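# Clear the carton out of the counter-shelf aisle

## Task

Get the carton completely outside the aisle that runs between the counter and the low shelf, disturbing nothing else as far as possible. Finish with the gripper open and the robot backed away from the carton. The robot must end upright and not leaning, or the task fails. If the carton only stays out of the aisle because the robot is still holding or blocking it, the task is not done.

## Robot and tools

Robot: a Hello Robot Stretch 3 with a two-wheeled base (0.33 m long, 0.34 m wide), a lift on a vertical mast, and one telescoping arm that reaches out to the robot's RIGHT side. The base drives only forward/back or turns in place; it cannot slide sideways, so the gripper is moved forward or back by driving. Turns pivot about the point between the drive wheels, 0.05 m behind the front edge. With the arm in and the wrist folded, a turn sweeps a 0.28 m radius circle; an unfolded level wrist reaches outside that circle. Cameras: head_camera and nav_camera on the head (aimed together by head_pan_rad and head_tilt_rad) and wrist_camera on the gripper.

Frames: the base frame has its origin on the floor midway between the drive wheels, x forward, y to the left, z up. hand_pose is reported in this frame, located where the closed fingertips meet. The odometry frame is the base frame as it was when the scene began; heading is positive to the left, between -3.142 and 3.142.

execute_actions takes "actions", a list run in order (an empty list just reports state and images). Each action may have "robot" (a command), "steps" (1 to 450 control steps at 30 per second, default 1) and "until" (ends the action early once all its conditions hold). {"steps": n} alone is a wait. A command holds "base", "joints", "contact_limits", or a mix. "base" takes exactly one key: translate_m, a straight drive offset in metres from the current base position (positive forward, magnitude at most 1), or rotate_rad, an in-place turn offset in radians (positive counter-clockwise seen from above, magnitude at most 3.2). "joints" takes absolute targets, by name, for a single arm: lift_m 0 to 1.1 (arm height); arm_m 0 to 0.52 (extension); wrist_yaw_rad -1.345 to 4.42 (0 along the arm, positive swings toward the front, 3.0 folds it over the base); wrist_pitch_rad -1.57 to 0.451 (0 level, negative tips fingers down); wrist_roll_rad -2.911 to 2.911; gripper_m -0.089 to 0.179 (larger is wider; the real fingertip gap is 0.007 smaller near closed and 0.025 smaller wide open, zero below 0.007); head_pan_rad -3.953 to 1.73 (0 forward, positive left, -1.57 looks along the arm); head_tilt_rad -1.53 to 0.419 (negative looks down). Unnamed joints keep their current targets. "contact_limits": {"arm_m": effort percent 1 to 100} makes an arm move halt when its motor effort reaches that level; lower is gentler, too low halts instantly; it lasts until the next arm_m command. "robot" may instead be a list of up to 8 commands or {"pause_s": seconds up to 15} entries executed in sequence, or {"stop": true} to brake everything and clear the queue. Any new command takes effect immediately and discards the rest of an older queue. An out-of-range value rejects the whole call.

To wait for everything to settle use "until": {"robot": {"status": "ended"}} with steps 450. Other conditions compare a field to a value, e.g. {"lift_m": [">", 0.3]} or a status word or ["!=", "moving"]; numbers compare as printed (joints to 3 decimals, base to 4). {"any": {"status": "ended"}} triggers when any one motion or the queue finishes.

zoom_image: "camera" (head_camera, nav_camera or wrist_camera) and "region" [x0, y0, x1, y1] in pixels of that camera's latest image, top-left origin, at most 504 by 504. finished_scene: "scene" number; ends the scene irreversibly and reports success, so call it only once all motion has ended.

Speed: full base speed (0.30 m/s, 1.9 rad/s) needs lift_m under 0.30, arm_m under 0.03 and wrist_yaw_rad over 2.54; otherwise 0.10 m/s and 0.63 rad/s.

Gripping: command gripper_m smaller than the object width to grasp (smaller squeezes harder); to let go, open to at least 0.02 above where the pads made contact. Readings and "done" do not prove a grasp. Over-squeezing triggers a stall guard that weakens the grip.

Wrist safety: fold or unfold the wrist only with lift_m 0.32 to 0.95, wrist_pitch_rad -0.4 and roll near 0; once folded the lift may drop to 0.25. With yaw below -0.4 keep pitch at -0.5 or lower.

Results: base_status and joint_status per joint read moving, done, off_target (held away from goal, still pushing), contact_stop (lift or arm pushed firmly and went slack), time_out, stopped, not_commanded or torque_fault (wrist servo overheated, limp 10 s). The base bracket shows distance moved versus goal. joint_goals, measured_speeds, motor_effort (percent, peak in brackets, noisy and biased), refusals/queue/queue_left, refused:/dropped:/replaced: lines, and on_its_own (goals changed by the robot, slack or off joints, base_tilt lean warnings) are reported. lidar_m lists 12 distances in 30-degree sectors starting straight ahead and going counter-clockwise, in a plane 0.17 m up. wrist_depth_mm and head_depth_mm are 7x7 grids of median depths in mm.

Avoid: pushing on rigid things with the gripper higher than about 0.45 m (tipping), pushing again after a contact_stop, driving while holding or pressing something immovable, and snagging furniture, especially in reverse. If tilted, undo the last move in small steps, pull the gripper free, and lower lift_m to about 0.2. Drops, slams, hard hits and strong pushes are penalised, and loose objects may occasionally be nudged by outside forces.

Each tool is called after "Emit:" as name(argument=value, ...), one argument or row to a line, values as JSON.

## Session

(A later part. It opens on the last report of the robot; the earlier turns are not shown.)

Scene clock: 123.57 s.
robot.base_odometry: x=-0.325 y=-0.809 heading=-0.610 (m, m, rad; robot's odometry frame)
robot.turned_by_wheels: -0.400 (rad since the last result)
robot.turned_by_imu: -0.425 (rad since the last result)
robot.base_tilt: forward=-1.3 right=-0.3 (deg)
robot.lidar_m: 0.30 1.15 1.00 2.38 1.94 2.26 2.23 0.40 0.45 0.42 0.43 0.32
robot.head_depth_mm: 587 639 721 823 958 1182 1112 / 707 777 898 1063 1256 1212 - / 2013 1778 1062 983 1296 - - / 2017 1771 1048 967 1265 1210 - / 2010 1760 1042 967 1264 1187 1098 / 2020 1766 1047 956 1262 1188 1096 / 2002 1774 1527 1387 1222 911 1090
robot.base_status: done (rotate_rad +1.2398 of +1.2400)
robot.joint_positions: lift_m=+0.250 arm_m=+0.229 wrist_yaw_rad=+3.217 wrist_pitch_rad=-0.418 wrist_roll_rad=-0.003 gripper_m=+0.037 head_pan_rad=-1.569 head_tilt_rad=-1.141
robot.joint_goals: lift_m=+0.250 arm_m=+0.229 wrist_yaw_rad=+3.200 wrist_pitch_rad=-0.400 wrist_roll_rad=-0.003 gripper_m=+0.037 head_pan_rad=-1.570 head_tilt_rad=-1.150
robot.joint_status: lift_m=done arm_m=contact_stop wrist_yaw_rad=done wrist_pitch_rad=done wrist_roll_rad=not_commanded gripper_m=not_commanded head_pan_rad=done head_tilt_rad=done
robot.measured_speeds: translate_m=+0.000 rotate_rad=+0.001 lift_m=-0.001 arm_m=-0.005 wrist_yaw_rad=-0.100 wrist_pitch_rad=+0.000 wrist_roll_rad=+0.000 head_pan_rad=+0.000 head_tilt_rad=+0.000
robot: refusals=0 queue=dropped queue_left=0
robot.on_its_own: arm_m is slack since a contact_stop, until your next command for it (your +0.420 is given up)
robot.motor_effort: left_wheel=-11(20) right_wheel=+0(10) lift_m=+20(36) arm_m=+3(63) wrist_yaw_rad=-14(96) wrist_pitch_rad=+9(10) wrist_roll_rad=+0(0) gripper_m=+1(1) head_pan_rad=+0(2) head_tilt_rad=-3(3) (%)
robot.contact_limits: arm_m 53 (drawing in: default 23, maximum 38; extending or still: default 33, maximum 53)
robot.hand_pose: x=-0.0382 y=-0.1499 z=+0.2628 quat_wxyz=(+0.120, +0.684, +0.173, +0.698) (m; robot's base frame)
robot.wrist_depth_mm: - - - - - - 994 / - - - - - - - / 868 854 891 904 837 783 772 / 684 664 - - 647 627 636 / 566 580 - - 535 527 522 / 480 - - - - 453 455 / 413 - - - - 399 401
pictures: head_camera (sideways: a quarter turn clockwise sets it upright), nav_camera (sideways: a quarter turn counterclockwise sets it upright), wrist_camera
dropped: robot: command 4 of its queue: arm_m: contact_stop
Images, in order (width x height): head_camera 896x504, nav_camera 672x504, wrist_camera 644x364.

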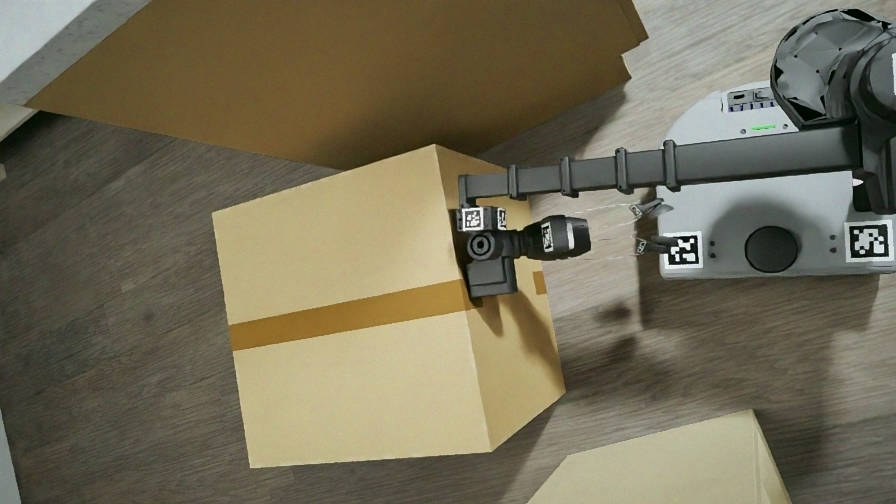

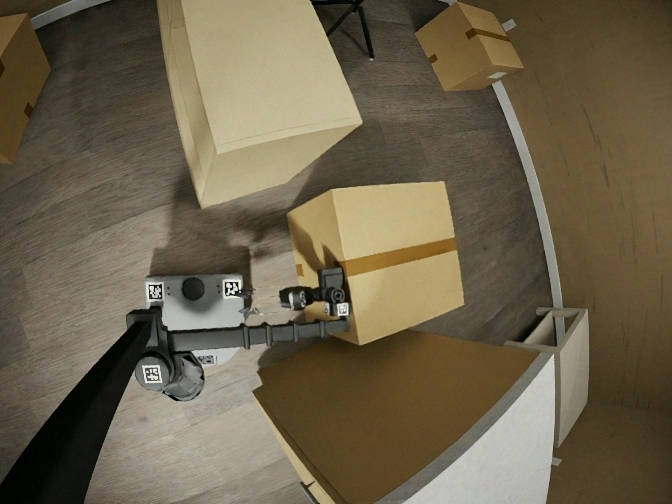

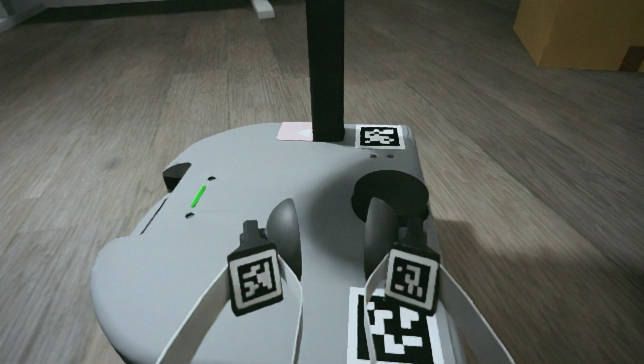

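Emit:
execute_actions(
  actions=[
    {"robot":[{"joints":{"arm_m":0.12,"wrist_yaw_rad":3.0}},{"base":{"rotate_rad":0.4}},{"joints":{"arm_m":0.4},"contact_limits":{"arm_m":100}},{"joints":{"arm_m":0.12}}],"steps":450,"until":{"robot":{"status":"ended"}}},
  ],
)

Scene clock: 136.13 s.
robot.base_odometry: x=-0.326 y=-0.809 heading=-0.210 (m, m, rad; robot's odometry frame)
robot.turned_by_wheels: +0.400 (rad since the last result)
robot.turned_by_imu: +0.555 (rad since the last result)
robot.base_tilt: forward=-1.3 right=-0.3 (deg)
robot.lidar_m: 1.11 0.98 2.37 1.93 2.63 2.25 0.43 0.47 0.47 0.51 0.29 0.28
robot.head_depth_mm: 2021 1772 1044 957 1277 1180 1118 / 2003 1780 1046 968 1254 1213 - / 2012 1762 1045 1076 1290 - - / 2024 1775 1505 1344 1276 - - / 1927 1767 1577 1357 1250 1185 1090 / 1822 1765 814 766 861 1174 1093 / 1840 1758 812 734 686 1185 1095
robot.base_status: done (rotate_rad +0.4000 of +0.4000)
robot.joint_positions: lift_m=+0.250 arm_m=+0.120 wrist_yaw_rad=+2.999 wrist_pitch_rad=-0.415 wrist_roll_rad=-0.003 gripper_m=+0.037 head_pan_rad=-1.569 head_tilt_rad=-1.141
robot.joint_goals: lift_m=+0.250 arm_m=+0.120 wrist_yaw_rad=+3.000 wrist_pitch_rad=-0.400 wrist_roll_rad=-0.003 gripper_m=+0.037 head_pan_rad=-1.570 head_tilt_rad=-1.150
robot.joint_status: lift_m=done arm_m=done wrist_yaw_rad=done wrist_pitch_rad=done wrist_roll_rad=not_commanded gripper_m=not_commanded head_pan_rad=done head_tilt_rad=done
robot.measured_speeds: translate_m=+0.000 rotate_rad=+0.000 lift_m=+0.000 arm_m=+0.000 wrist_yaw_rad=+0.000 wrist_pitch_rad=+0.000 wrist_roll_rad=+0.000 head_pan_rad=+0.000 head_tilt_rad=+0.000
robot: refusals=0 queue=done queue_left=0
robot.motor_effort: left_wheel=+0(35) right_wheel=-1(35) lift_m=+18(25) arm_m=-4(47) wrist_yaw_rad=+0(52) wrist_pitch_rad=+8(13) wrist_roll_rad=+0(0) gripper_m=+1(0) head_pan_rad=+0(1) head_tilt_rad=-2(3) (%)
robot.hand_pose: x=+0.0106 y=-0.0428 z=+0.2635 quat_wxyz=(+0.195, +0.699, +0.097, +0.681) (m; robot's base frame)
robot.wrist_depth_mm: - - - - - - - / - - - - - - - / 872 873 838 831 800 799 767 / 685 692 - 689 646 632 626 / 582 - - - 556 532 525 / - - - - - 459 448 / - - - - 404 397 397
pictures: head_camera (sideways: a quarter turn clockwise sets it upright), nav_camera (sideways: a quarter turn counterclockwise sets it upright), wrist_camera
Images, in order (width x height): head_camera 896x504, nav_camera 672x504, wrist_camera 644x364.

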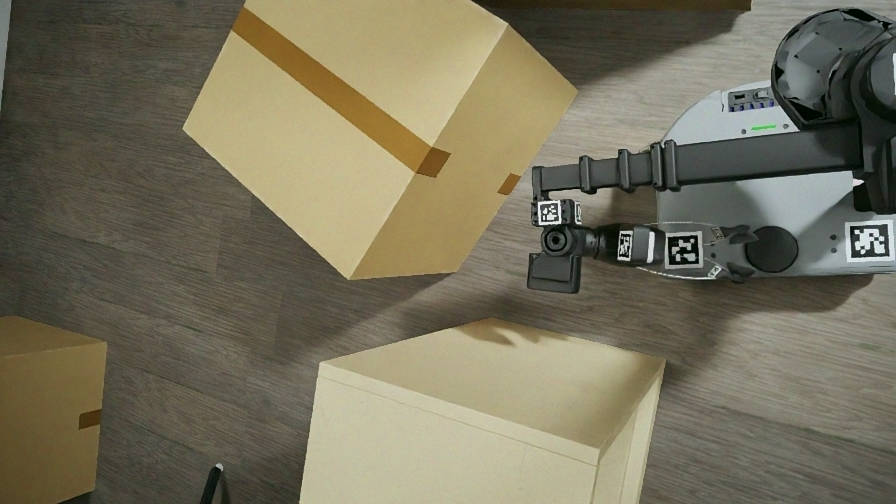

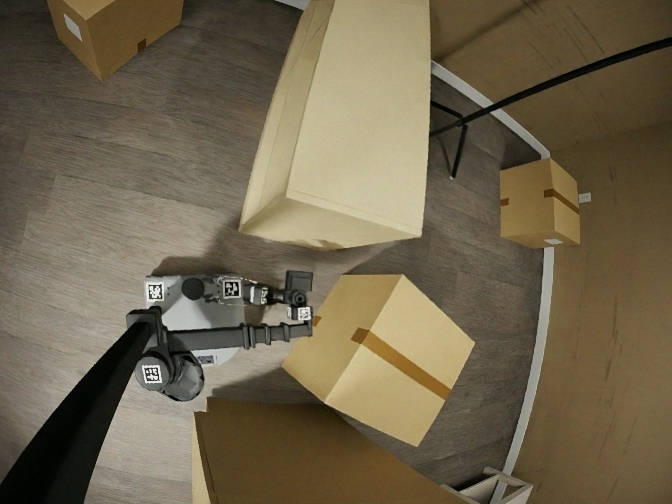

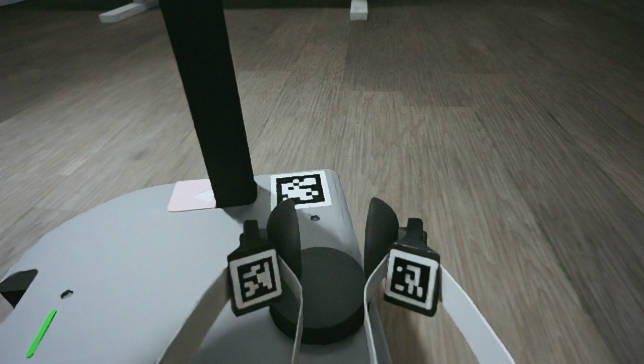

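Emit:
execute_actions(
  actions=[
    {"robot":[{"base":{"rotate_rad":-0.51},"joints":{"wrist_yaw_rad":3.3,"arm_m":0.16}},{"joints":{"arm_m":0.47},"contact_limits":{"arm_m":100}},{"joints":{"arm_m":0.3}}],"steps":450,"until":{"robot":{"status":"ended"}}},
  ],
)

Scene clock: 148.47 s.
robot.base_odometry: x=-0.326 y=-0.809 heading=-0.720 (m, m, rad; robot's odometry frame)
robot.turned_by_wheels: -0.510 (rad since the last result)
robot.turned_by_imu: -0.625 (rad since the last result)
robot.base_tilt: forward=-1.3 right=-0.3 (deg)
robot.lidar_m: 0.29 1.19 0.99 2.38 2.37 2.27 2.26 0.41 0.44 0.64 0.64 0.32
robot.head_depth_mm: 576 608 695 805 979 1189 1115 / 636 727 849 1024 1247 1214 - / 1978 1680 1074 1306 1294 - - / 2007 1197 1077 1328 1289 1216 - / 2020 1176 1066 1360 1295 1188 1093 / 2008 1173 1050 1265 1289 1184 1097 / 1999 1173 1081 1394 1272 924 1086
robot.base_status: done (rotate_rad -0.5100 of -0.5100)
robot.joint_positions: lift_m=+0.250 arm_m=+0.300 wrist_yaw_rad=+3.387 wrist_pitch_rad=-0.415 wrist_roll_rad=-0.003 gripper_m=+0.037 head_pan_rad=-1.569 head_tilt_rad=-1.141
robot.joint_goals: lift_m=+0.250 arm_m=+0.300 wrist_yaw_rad=+3.385 wrist_pitch_rad=-0.400 wrist_roll_rad=-0.003 gripper_m=+0.037 head_pan_rad=-1.570 head_tilt_rad=-1.150
robot.joint_status: lift_m=done arm_m=done wrist_yaw_rad=done wrist_pitch_rad=done wrist_roll_rad=not_commanded gripper_m=not_commanded head_pan_rad=done head_tilt_rad=done
robot.measured_speeds: translate_m=+0.000 rotate_rad=+0.000 lift_m=+0.000 arm_m=+0.000 wrist_yaw_rad=+0.000 wrist_pitch_rad=+0.000 wrist_roll_rad=+0.000 head_pan_rad=+0.000 head_tilt_rad=+0.000
robot: refusals=0 queue=done queue_left=0
robot.on_its_own: wrist_yaw_rad is held at +3.385, not at your +3.300, by its stall guard, which is not easing now
robot.motor_effort: left_wheel=+2(11) right_wheel=-1(13) lift_m=+18(33) arm_m=-4(63) wrist_yaw_rad=-1(63) wrist_pitch_rad=+8(9) wrist_roll_rad=+0(0) gripper_m=+0(0) head_pan_rad=-1(1) head_tilt_rad=-3(3) (%)
robot.hand_pose: x=-0.0758 y=-0.2273 z=+0.2634 quat_wxyz=(+0.060, +0.668, +0.230, +0.706) (m; robot's base frame)
robot.wrist_depth_mm: - - - - - - - / - - - - - - - / 859 851 838 - - 800 774 / 687 669 687 - - 632 627 / 567 554 544 - - 526 522 / 477 472 485 - - 457 453 / 415 412 402 - - 398 397
pictures: head_camera (sideways: a quarter turn clockwise sets it upright), nav_camera (sideways: a quarter turn counterclockwise sets it upright), wrist_camera
Images, in order (width x height): head_camera 896x504, nav_camera 672x504, wrist_camera 644x364.

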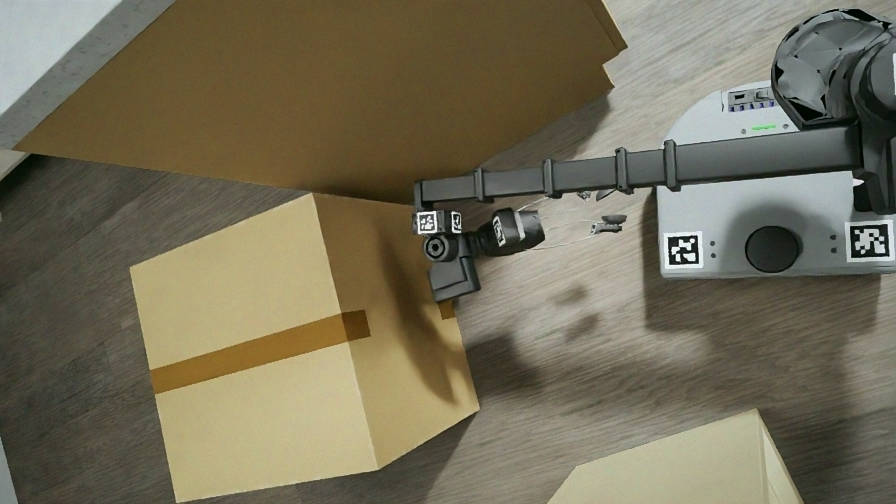

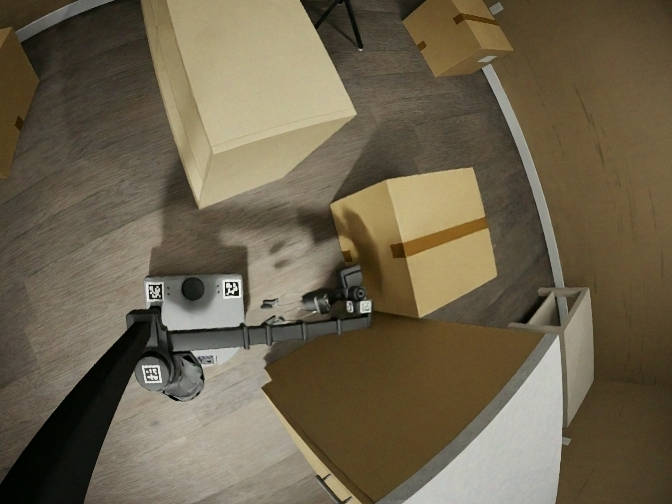

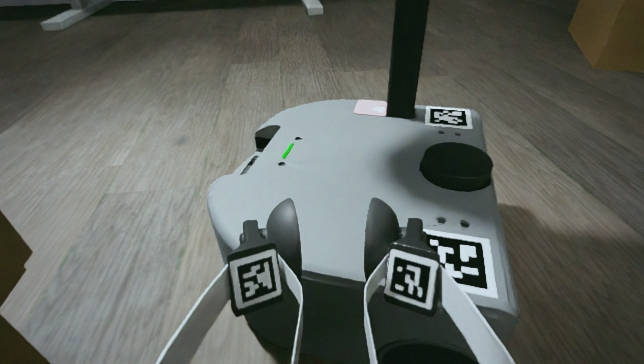

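Emit:
execute_actions(
  actions=[
    {"robot":[{"joints":{"arm_m":0,"wrist_yaw_rad":3.0}},{"base":{"rotate_rad":-1.14}},{"base":{"translate_m":0.25}},{"base":{"rotate_rad":1.45}},{"joints":{"arm_m":0.38},"contact_limits":{"arm_m":100}},{"joints":{"arm_m":0.1}}],"steps":450,"until":{"robot":{"status":"ended"}}},
    {"steps":200,"until":{"robot":{"status":"ended"}}},
  ],
)

Scene clock: 168.70 s.
robot.base_odometry: x=-0.397 y=-1.049 heading=-0.410 (m, m, rad; robot's odometry frame)
robot.turned_by_wheels: +0.310 (rad since the last result)
robot.turned_by_imu: +0.413 (rad since the last result)
robot.base_tilt: forward=-1.3 right=-0.3 (deg)
robot.lidar_m: 0.23 0.24 1.15 2.18 2.73 0.45 0.43 0.45 0.48 0.51 0.32 0.24
robot.head_depth_mm: 2009 1764 1044 985 1260 1165 1117 / 2012 1764 1045 976 1271 1208 - / 1994 1177 1051 1068 1300 - - / 2007 1773 1049 1238 1319 - - / 1999 1774 1582 1400 1291 1183 1095 / 1985 1770 1574 1419 1296 983 1060 / 1869 1748 1578 1421 683 653 642
robot.base_status: done (rotate_rad +1.4499 of +1.4500)
robot.joint_positions: lift_m=+0.250 arm_m=+0.100 wrist_yaw_rad=+3.001 wrist_pitch_rad=-0.415 wrist_roll_rad=-0.003 gripper_m=+0.037 head_pan_rad=-1.569 head_tilt_rad=-1.141
robot.joint_goals: lift_m=+0.250 arm_m=+0.100 wrist_yaw_rad=+3.000 wrist_pitch_rad=-0.400 wrist_roll_rad=-0.003 gripper_m=+0.037 head_pan_rad=-1.570 head_tilt_rad=-1.150
robot.joint_status: lift_m=done arm_m=done wrist_yaw_rad=done wrist_pitch_rad=done wrist_roll_rad=not_commanded gripper_m=not_commanded head_pan_rad=done head_tilt_rad=done
robot.measured_speeds: translate_m=+0.000 rotate_rad=+0.000 lift_m=+0.000 arm_m=+0.000 wrist_yaw_rad=+0.000 wrist_pitch_rad=+0.000 wrist_roll_rad=+0.000 head_pan_rad=+0.000 head_tilt_rad=+0.000
robot: refusals=0 queue=done queue_left=0
robot.motor_effort: left_wheel=-1(30) right_wheel=+0(33) lift_m=+19(26) arm_m=-3(49) wrist_yaw_rad=-2(68) wrist_pitch_rad=+7(8) wrist_roll_rad=+1(0) gripper_m=+0(0) head_pan_rad=-1(0) head_tilt_rad=-2(2) (%)
robot.hand_pose: x=+0.0102 y=-0.0227 z=+0.2635 quat_wxyz=(+0.194, +0.699, +0.097, +0.681) (m; robot's base frame)
robot.wrist_depth_mm: - - - - - - - / - - - - - - 272 / 875 856 813 825 802 795 275 / 683 669 684 677 648 634 282 / 581 - - - 564 513 287 / - - - - - 428 289 / - - - - 404 386 293
pictures: head_camera (sideways: a quarter turn clockwise sets it upright), nav_camera (sideways: a quarter turn counterclockwise sets it upright), wrist_camera
Images, in order (width x height): head_camera 896x504, nav_camera 672x504, wrist_camera 644x364.

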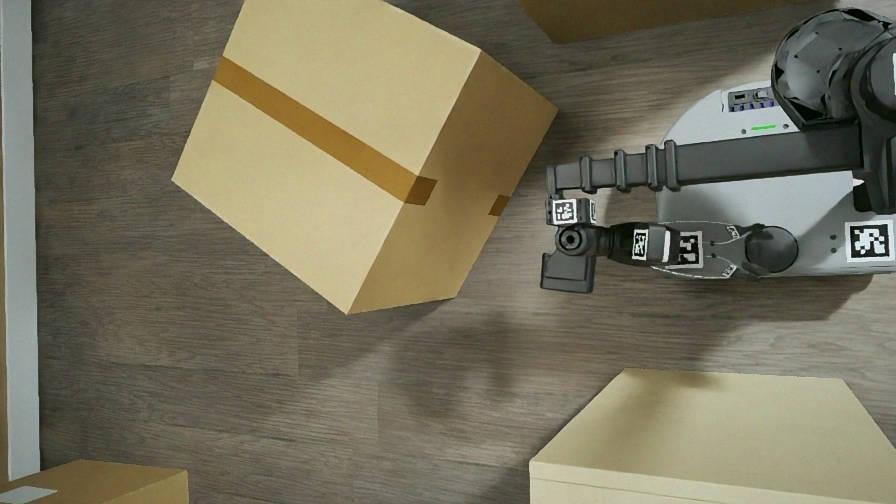

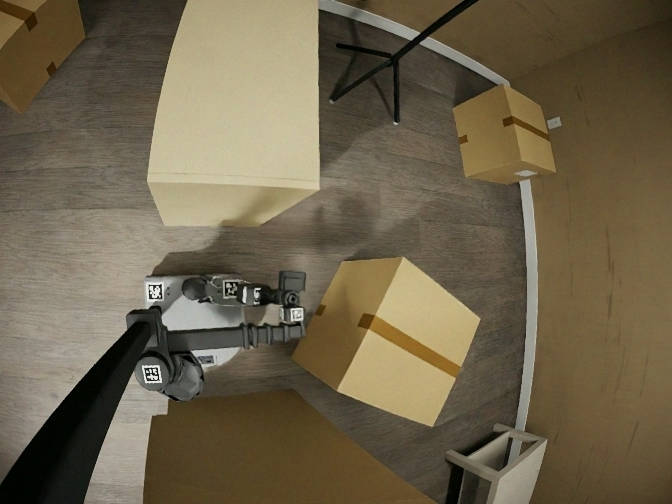

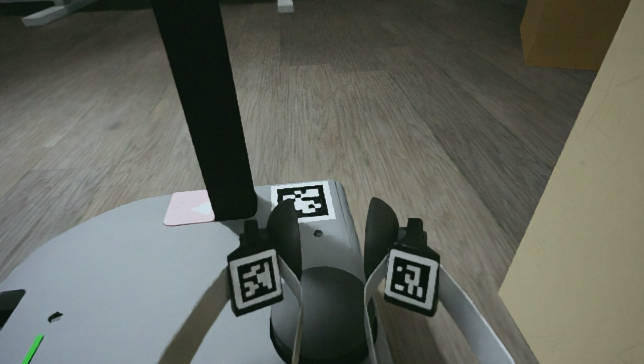

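Emit:
execute_actions(
  actions=[
    {"robot":[{"base":{"rotate_rad":-0.42},"joints":{"wrist_yaw_rad":3.3,"arm_m":0.16}},{"joints":{"arm_m":0.43},"contact_limits":{"arm_m":100}},{"joints":{"arm_m":0,"wrist_yaw_rad":3.0}},{"base":{"rotate_rad":-1.07},"joints":{"head_pan_rad":0}}],"steps":450,"until":{"robot":{"status":"ended"}}},
  ],
)

Scene clock: 174.37 s.
robot.base_odometry: x=-0.397 y=-1.049 heading=-0.830 (m, m, rad; robot's odometry frame)
robot.turned_by_wheels: -0.420 (rad since the last result)
robot.turned_by_imu: -0.436 (rad since the last result)
robot.base_tilt: forward=-1.6 right=-0.8 (deg)
robot.lidar_m: 0.24 0.23 0.25 1.26 2.62 2.49 0.44 0.43 0.47 0.49 0.54 0.30
robot.head_depth_mm: 1909 1710 728 847 1014 1159 1108 / 1836 1771 1585 1095 1255 1212 - / 2007 1778 1084 1380 1292 - - / 2040 1801 1050 990 1291 1217 - / 2034 1789 1056 1109 1293 1189 1093 / 2032 1191 1054 1126 1299 1186 925 / 1965 1790 1558 1391 1295 858 662
robot.base_status: done (rotate_rad -0.4198 of -0.4200)
robot.joint_positions: lift_m=+0.250 arm_m=+0.314 wrist_yaw_rad=+3.340 wrist_pitch_rad=-0.399 wrist_roll_rad=-0.003 gripper_m=+0.037 head_pan_rad=-1.569 head_tilt_rad=-1.141
robot.joint_goals: lift_m=+0.250 arm_m=+0.315 wrist_yaw_rad=+3.300 wrist_pitch_rad=-0.400 wrist_roll_rad=-0.003 gripper_m=+0.037 head_pan_rad=-1.570 head_tilt_rad=-1.150
robot.joint_status: lift_m=done arm_m=contact_stop wrist_yaw_rad=done wrist_pitch_rad=done wrist_roll_rad=not_commanded gripper_m=not_commanded head_pan_rad=done head_tilt_rad=done
robot.measured_speeds: translate_m=-0.001 rotate_rad=+0.004 lift_m=+0.004 arm_m=-0.023 wrist_yaw_rad=-0.360 wrist_pitch_rad=-0.120 wrist_roll_rad=+0.000 head_pan_rad=+0.000 head_tilt_rad=-0.024
robot: refusals=0 queue=dropped queue_left=0
robot.on_its_own: arm_m is slack since a contact_stop, until your next command for it (your +0.430 is given up)
robot.motor_effort: left_wheel=+10(11) right_wheel=+0(5) lift_m=+27(31) arm_m=+15(64) wrist_yaw_rad=-31(52) wrist_pitch_rad=+3(8) wrist_roll_rad=+0(1) gripper_m=+0(0) head_pan_rad=-1(1) head_tilt_rad=-2(4) (%)
robot.contact_limits: arm_m 53 (drawing in: default 23, maximum 38; extending or still: default 33, maximum 53)
robot.hand_pose: x=-0.0659 y=-0.2370 z=+0.2666 quat_wxyz=(+0.071, +0.675, +0.208, +0.705) (m; robot's base frame)
robot.wrist_depth_mm: - - - - - - 431 / 442 - - - - - 441 / 431 877 902 - - 813 450 / 413 685 716 - - 624 461 / 401 552 - - - 545 471 / 392 493 - - - 462 454 / 379 422 405 - - 406 404
pictures: head_camera (sideways: a quarter turn clockwise sets it upright), nav_camera (sideways: a quarter turn counterclockwise sets it upright), wrist_camera
dropped: robot: command 1 of its queue: arm_m: contact_stop
Images, in order (width x height): head_camera 896x504, nav_camera 672x504, wrist_camera 644x364.

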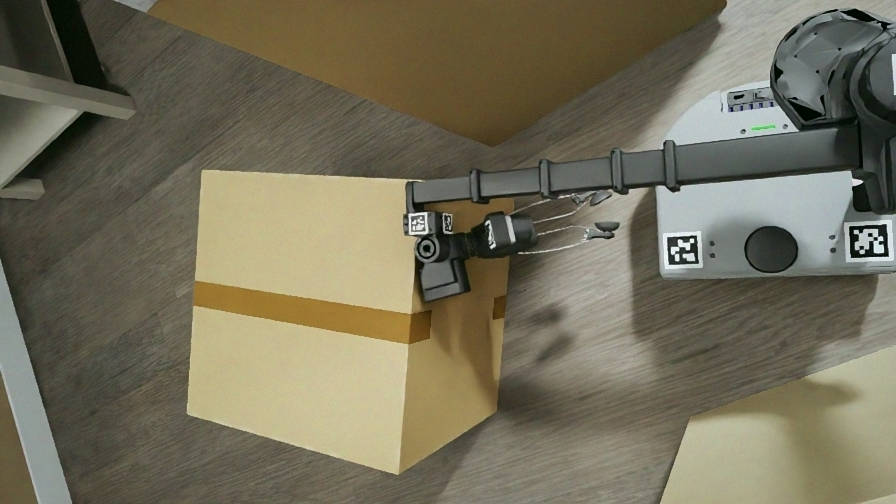

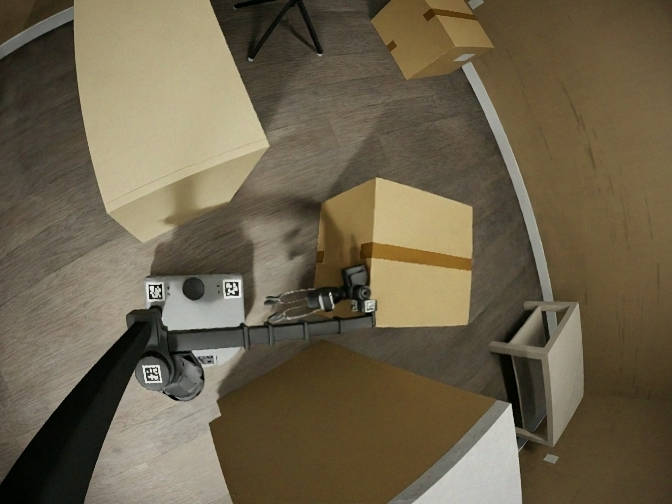

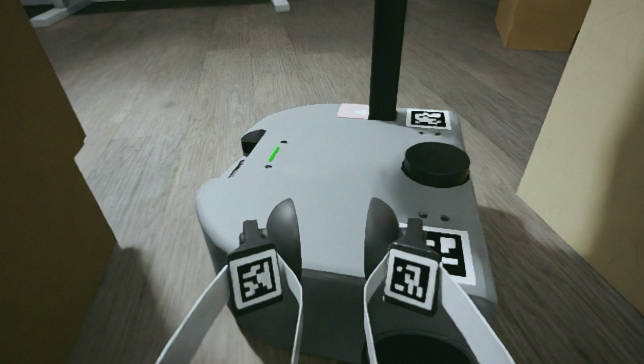

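Emit:
execute_actions(
  actions=[
    {"robot":[{"joints":{"arm_m":0.22}},{"base":{"rotate_rad":-0.08},"joints":{"lift_m":0.17}},{"joints":{"arm_m":0.45},"contact_limits":{"arm_m":100}},{"joints":{"arm_m":0.3,"lift_m":0.25}},{"joints":{"arm_m":0,"wrist_yaw_rad":3.0}},{"base":{"rotate_rad":-0.97},"joints":{"head_pan_rad":0}}],"steps":450,"until":{"robot":{"status":"ended"}}},
  ],
)

Scene clock: 190.73 s.
robot.base_odometry: x=-0.397 y=-1.049 heading=-1.879 (m, m, rad; robot's odometry frame)
robot.turned_by_wheels: -1.050 (rad since the last result)
robot.turned_by_imu: -1.144 (rad since the last result)
robot.base_tilt: forward=-1.3 right=-0.3 (deg)
robot.lidar_m: 0.61 0.33 0.25 0.24 0.25 1.15 2.17 2.47 0.44 0.42 0.44 0.61
robot.head_depth_mm: 2019 1175 1046 1236 1223 1160 1094 / 2013 1176 1040 1214 1294 1197 1102 / 2014 1170 1044 1294 1291 1196 - / 2012 1751 1079 1357 1289 1200 - / 2005 1752 1572 1423 1292 1186 - / 1996 1761 1575 1419 1287 1052 1034 / 1915 1737 1563 1410 713 701 692
robot.base_status: done (rotate_rad -0.9699 of -0.9700)
robot.joint_positions: lift_m=+0.250 arm_m=+0.001 wrist_yaw_rad=+3.001 wrist_pitch_rad=-0.417 wrist_roll_rad=-0.002 gripper_m=+0.037 head_pan_rad=-0.007 head_tilt_rad=-1.141
robot.joint_goals: lift_m=+0.250 arm_m=+0.000 wrist_yaw_rad=+3.000 wrist_pitch_rad=-0.400 wrist_roll_rad=-0.002 gripper_m=+0.037 head_pan_rad=+0.000 head_tilt_rad=-1.150
robot.joint_status: lift_m=done arm_m=done wrist_yaw_rad=done wrist_pitch_rad=done wrist_roll_rad=not_commanded gripper_m=not_commanded head_pan_rad=done head_tilt_rad=done
robot.measured_speeds: translate_m=+0.000 rotate_rad=+0.000 lift_m=+0.000 arm_m=+0.000 wrist_yaw_rad=+0.000 wrist_pitch_rad=+0.000 wrist_roll_rad=+0.000 head_pan_rad=+0.000 head_tilt_rad=+0.000
robot: refusals=0 queue=done queue_left=0
robot.motor_effort: left_wheel=+3(37) right_wheel=-2(21) lift_m=+22(28) arm_m=-3(59) wrist_yaw_rad=+0(74) wrist_pitch_rad=+8(10) wrist_roll_rad=+0(0) gripper_m=+0(0) head_pan_rad=+3(55) head_tilt_rad=-4(2) (%)
robot.hand_pose: x=+0.0102 y=+0.0766 z=+0.2629 quat_wxyz=(+0.195, +0.699, +0.098, +0.681) (m; robot's base frame)
robot.wrist_depth_mm: - - 260 264 271 276 285 / - - 282 292 297 303 320 / 861 835 313 319 328 335 734 / 672 670 350 353 364 380 632 / 574 557 - 399 406 428 519 / 493 - - - - 452 453 / - - - - 401 395 397
pictures: head_camera (sideways: a quarter turn clockwise sets it upright), nav_camera (sideways: a quarter turn counterclockwise sets it upright), wrist_camera
Images, in order (width x height): head_camera 896x504, nav_camera 672x504, wrist_camera 644x364.

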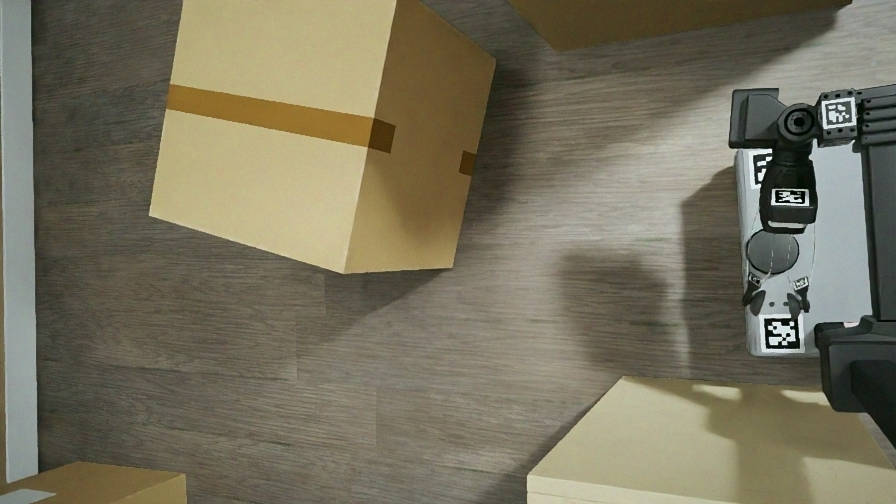

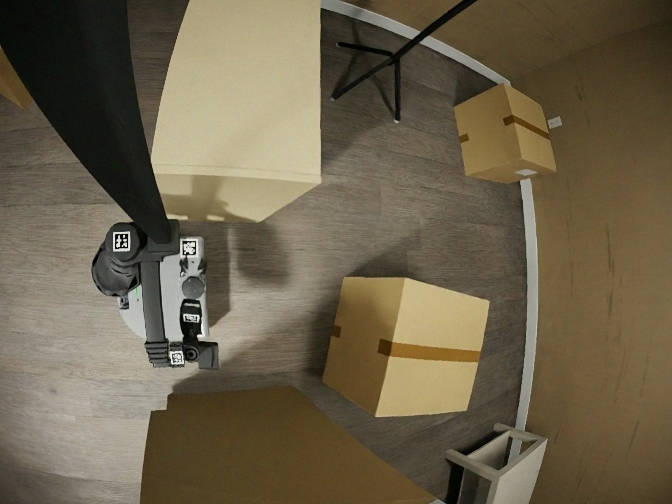

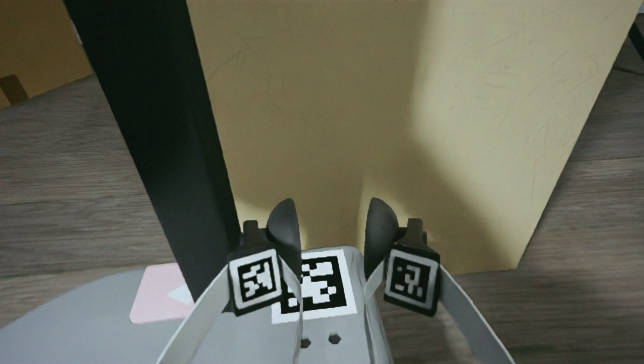

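Out by about 12 cm.

Emit:
execute_actions(
  actions=[
    {"robot":{"base":{"translate_m":-0.3}},"steps":150,"until":{"robot":{"status":"ended"}}},
  ],
)

Emit:
finished_scene(
  scene=2,
)

Scene clock: 195.53 s.
robot.base_odometry: x=-0.306 y=-0.763 heading=-1.879 (m, m, rad; robot's odometry frame)
robot.turned_by_wheels: +0.000 (rad since the last result)
robot.turned_by_imu: -0.002 (rad since the last result)
robot.base_tilt: forward=-1.3 right=-0.3 (deg)
robot.lidar_m: 0.90 0.35 0.32 1.47 0.98 2.26 1.87 2.22 2.30 0.43 0.43 0.61
robot.head_depth_mm: 2012 1213 1293 1166 1183 1176 1093 / 1999 1168 1319 1413 1284 1194 1108 / 1339 1181 1381 1411 1299 1197 - / 2020 1212 1499 1414 1291 1196 - / 2004 1752 1570 1415 1286 1192 - / 2023 1756 1564 1272 1124 1172 1117 / 1886 1764 883 754 796 1174 1092
robot.base_status: done (translate_m -0.3000 of -0.3000)
robot.joint_positions: lift_m=+0.250 arm_m=+0.001 wrist_yaw_rad=+3.001 wrist_pitch_rad=-0.417 wrist_roll_rad=-0.002 gripper_m=+0.037 head_pan_rad=-0.007 head_tilt_rad=-1.141
robot.joint_goals: lift_m=+0.250 arm_m=+0.000 wrist_yaw_rad=+3.000 wrist_pitch_rad=-0.400 wrist_roll_rad=-0.002 gripper_m=+0.037 head_pan_rad=+0.000 head_tilt_rad=-1.150
robot.joint_status: lift_m=done arm_m=done wrist_yaw_rad=done wrist_pitch_rad=done wrist_roll_rad=not_commanded gripper_m=not_commanded head_pan_rad=done head_tilt_rad=done
robot.measured_speeds: translate_m=+0.000 rotate_rad=+0.000 lift_m=+0.000 arm_m=+0.000 wrist_yaw_rad=+0.000 wrist_pitch_rad=+0.000 wrist_roll_rad=+0.000 head_pan_rad=+0.000 head_tilt_rad=+0.000
robot: refusals=0 queue=done queue_left=0
robot.motor_effort: left_wheel=+3(7) right_wheel=-3(8) lift_m=+22(22) arm_m=-3(3) wrist_yaw_rad=+0(1) wrist_pitch_rad=+8(8) wrist_roll_rad=+0(0) gripper_m=+0(0) head_pan_rad=+4(4) head_tilt_rad=-3(3) (%)
robot.hand_pose: x=+0.0103 y=+0.0766 z=+0.2629 quat_wxyz=(+0.195, +0.699, +0.098, +0.681) (m; robot's base frame)
robot.wrist_depth_mm: 773 - - - 887 874 294 / 832 - - - 848 734 325 / 863 831 833 810 683 368 360 / 673 659 654 659 605 403 408 / 564 552 - 550 521 457 461 / 497 - - - - 451 450 / - - - - 400 397 393
pictures: head_camera (sideways: a quarter turn clockwise sets it upright), nav_camera (sideways: a quarter turn counterclockwise sets it upright), wrist_camera
Images, in order (width x height): head_camera 896x504, nav_camera 672x504, wrist_camera 644x364.

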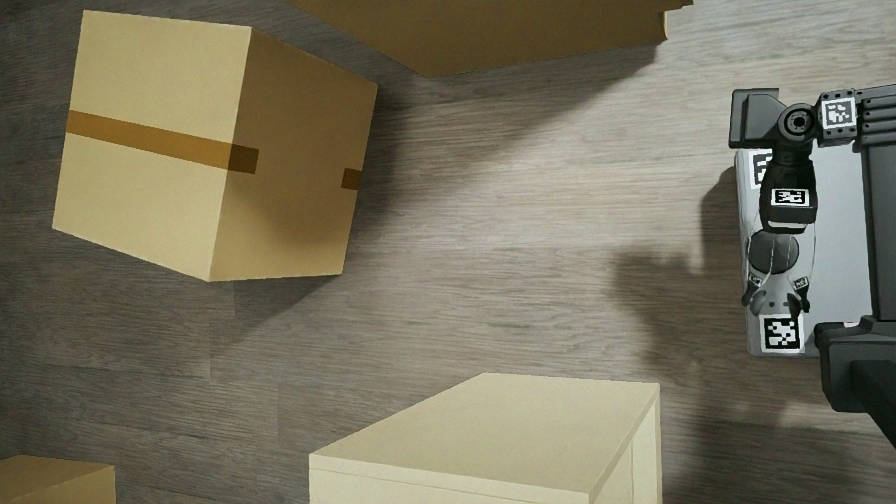

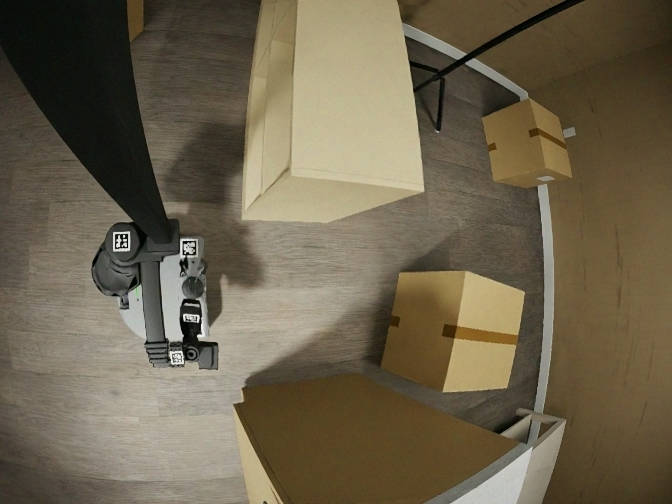

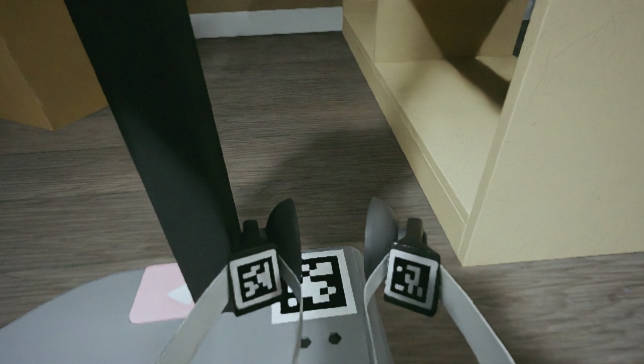

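The scene is finished: the task was done.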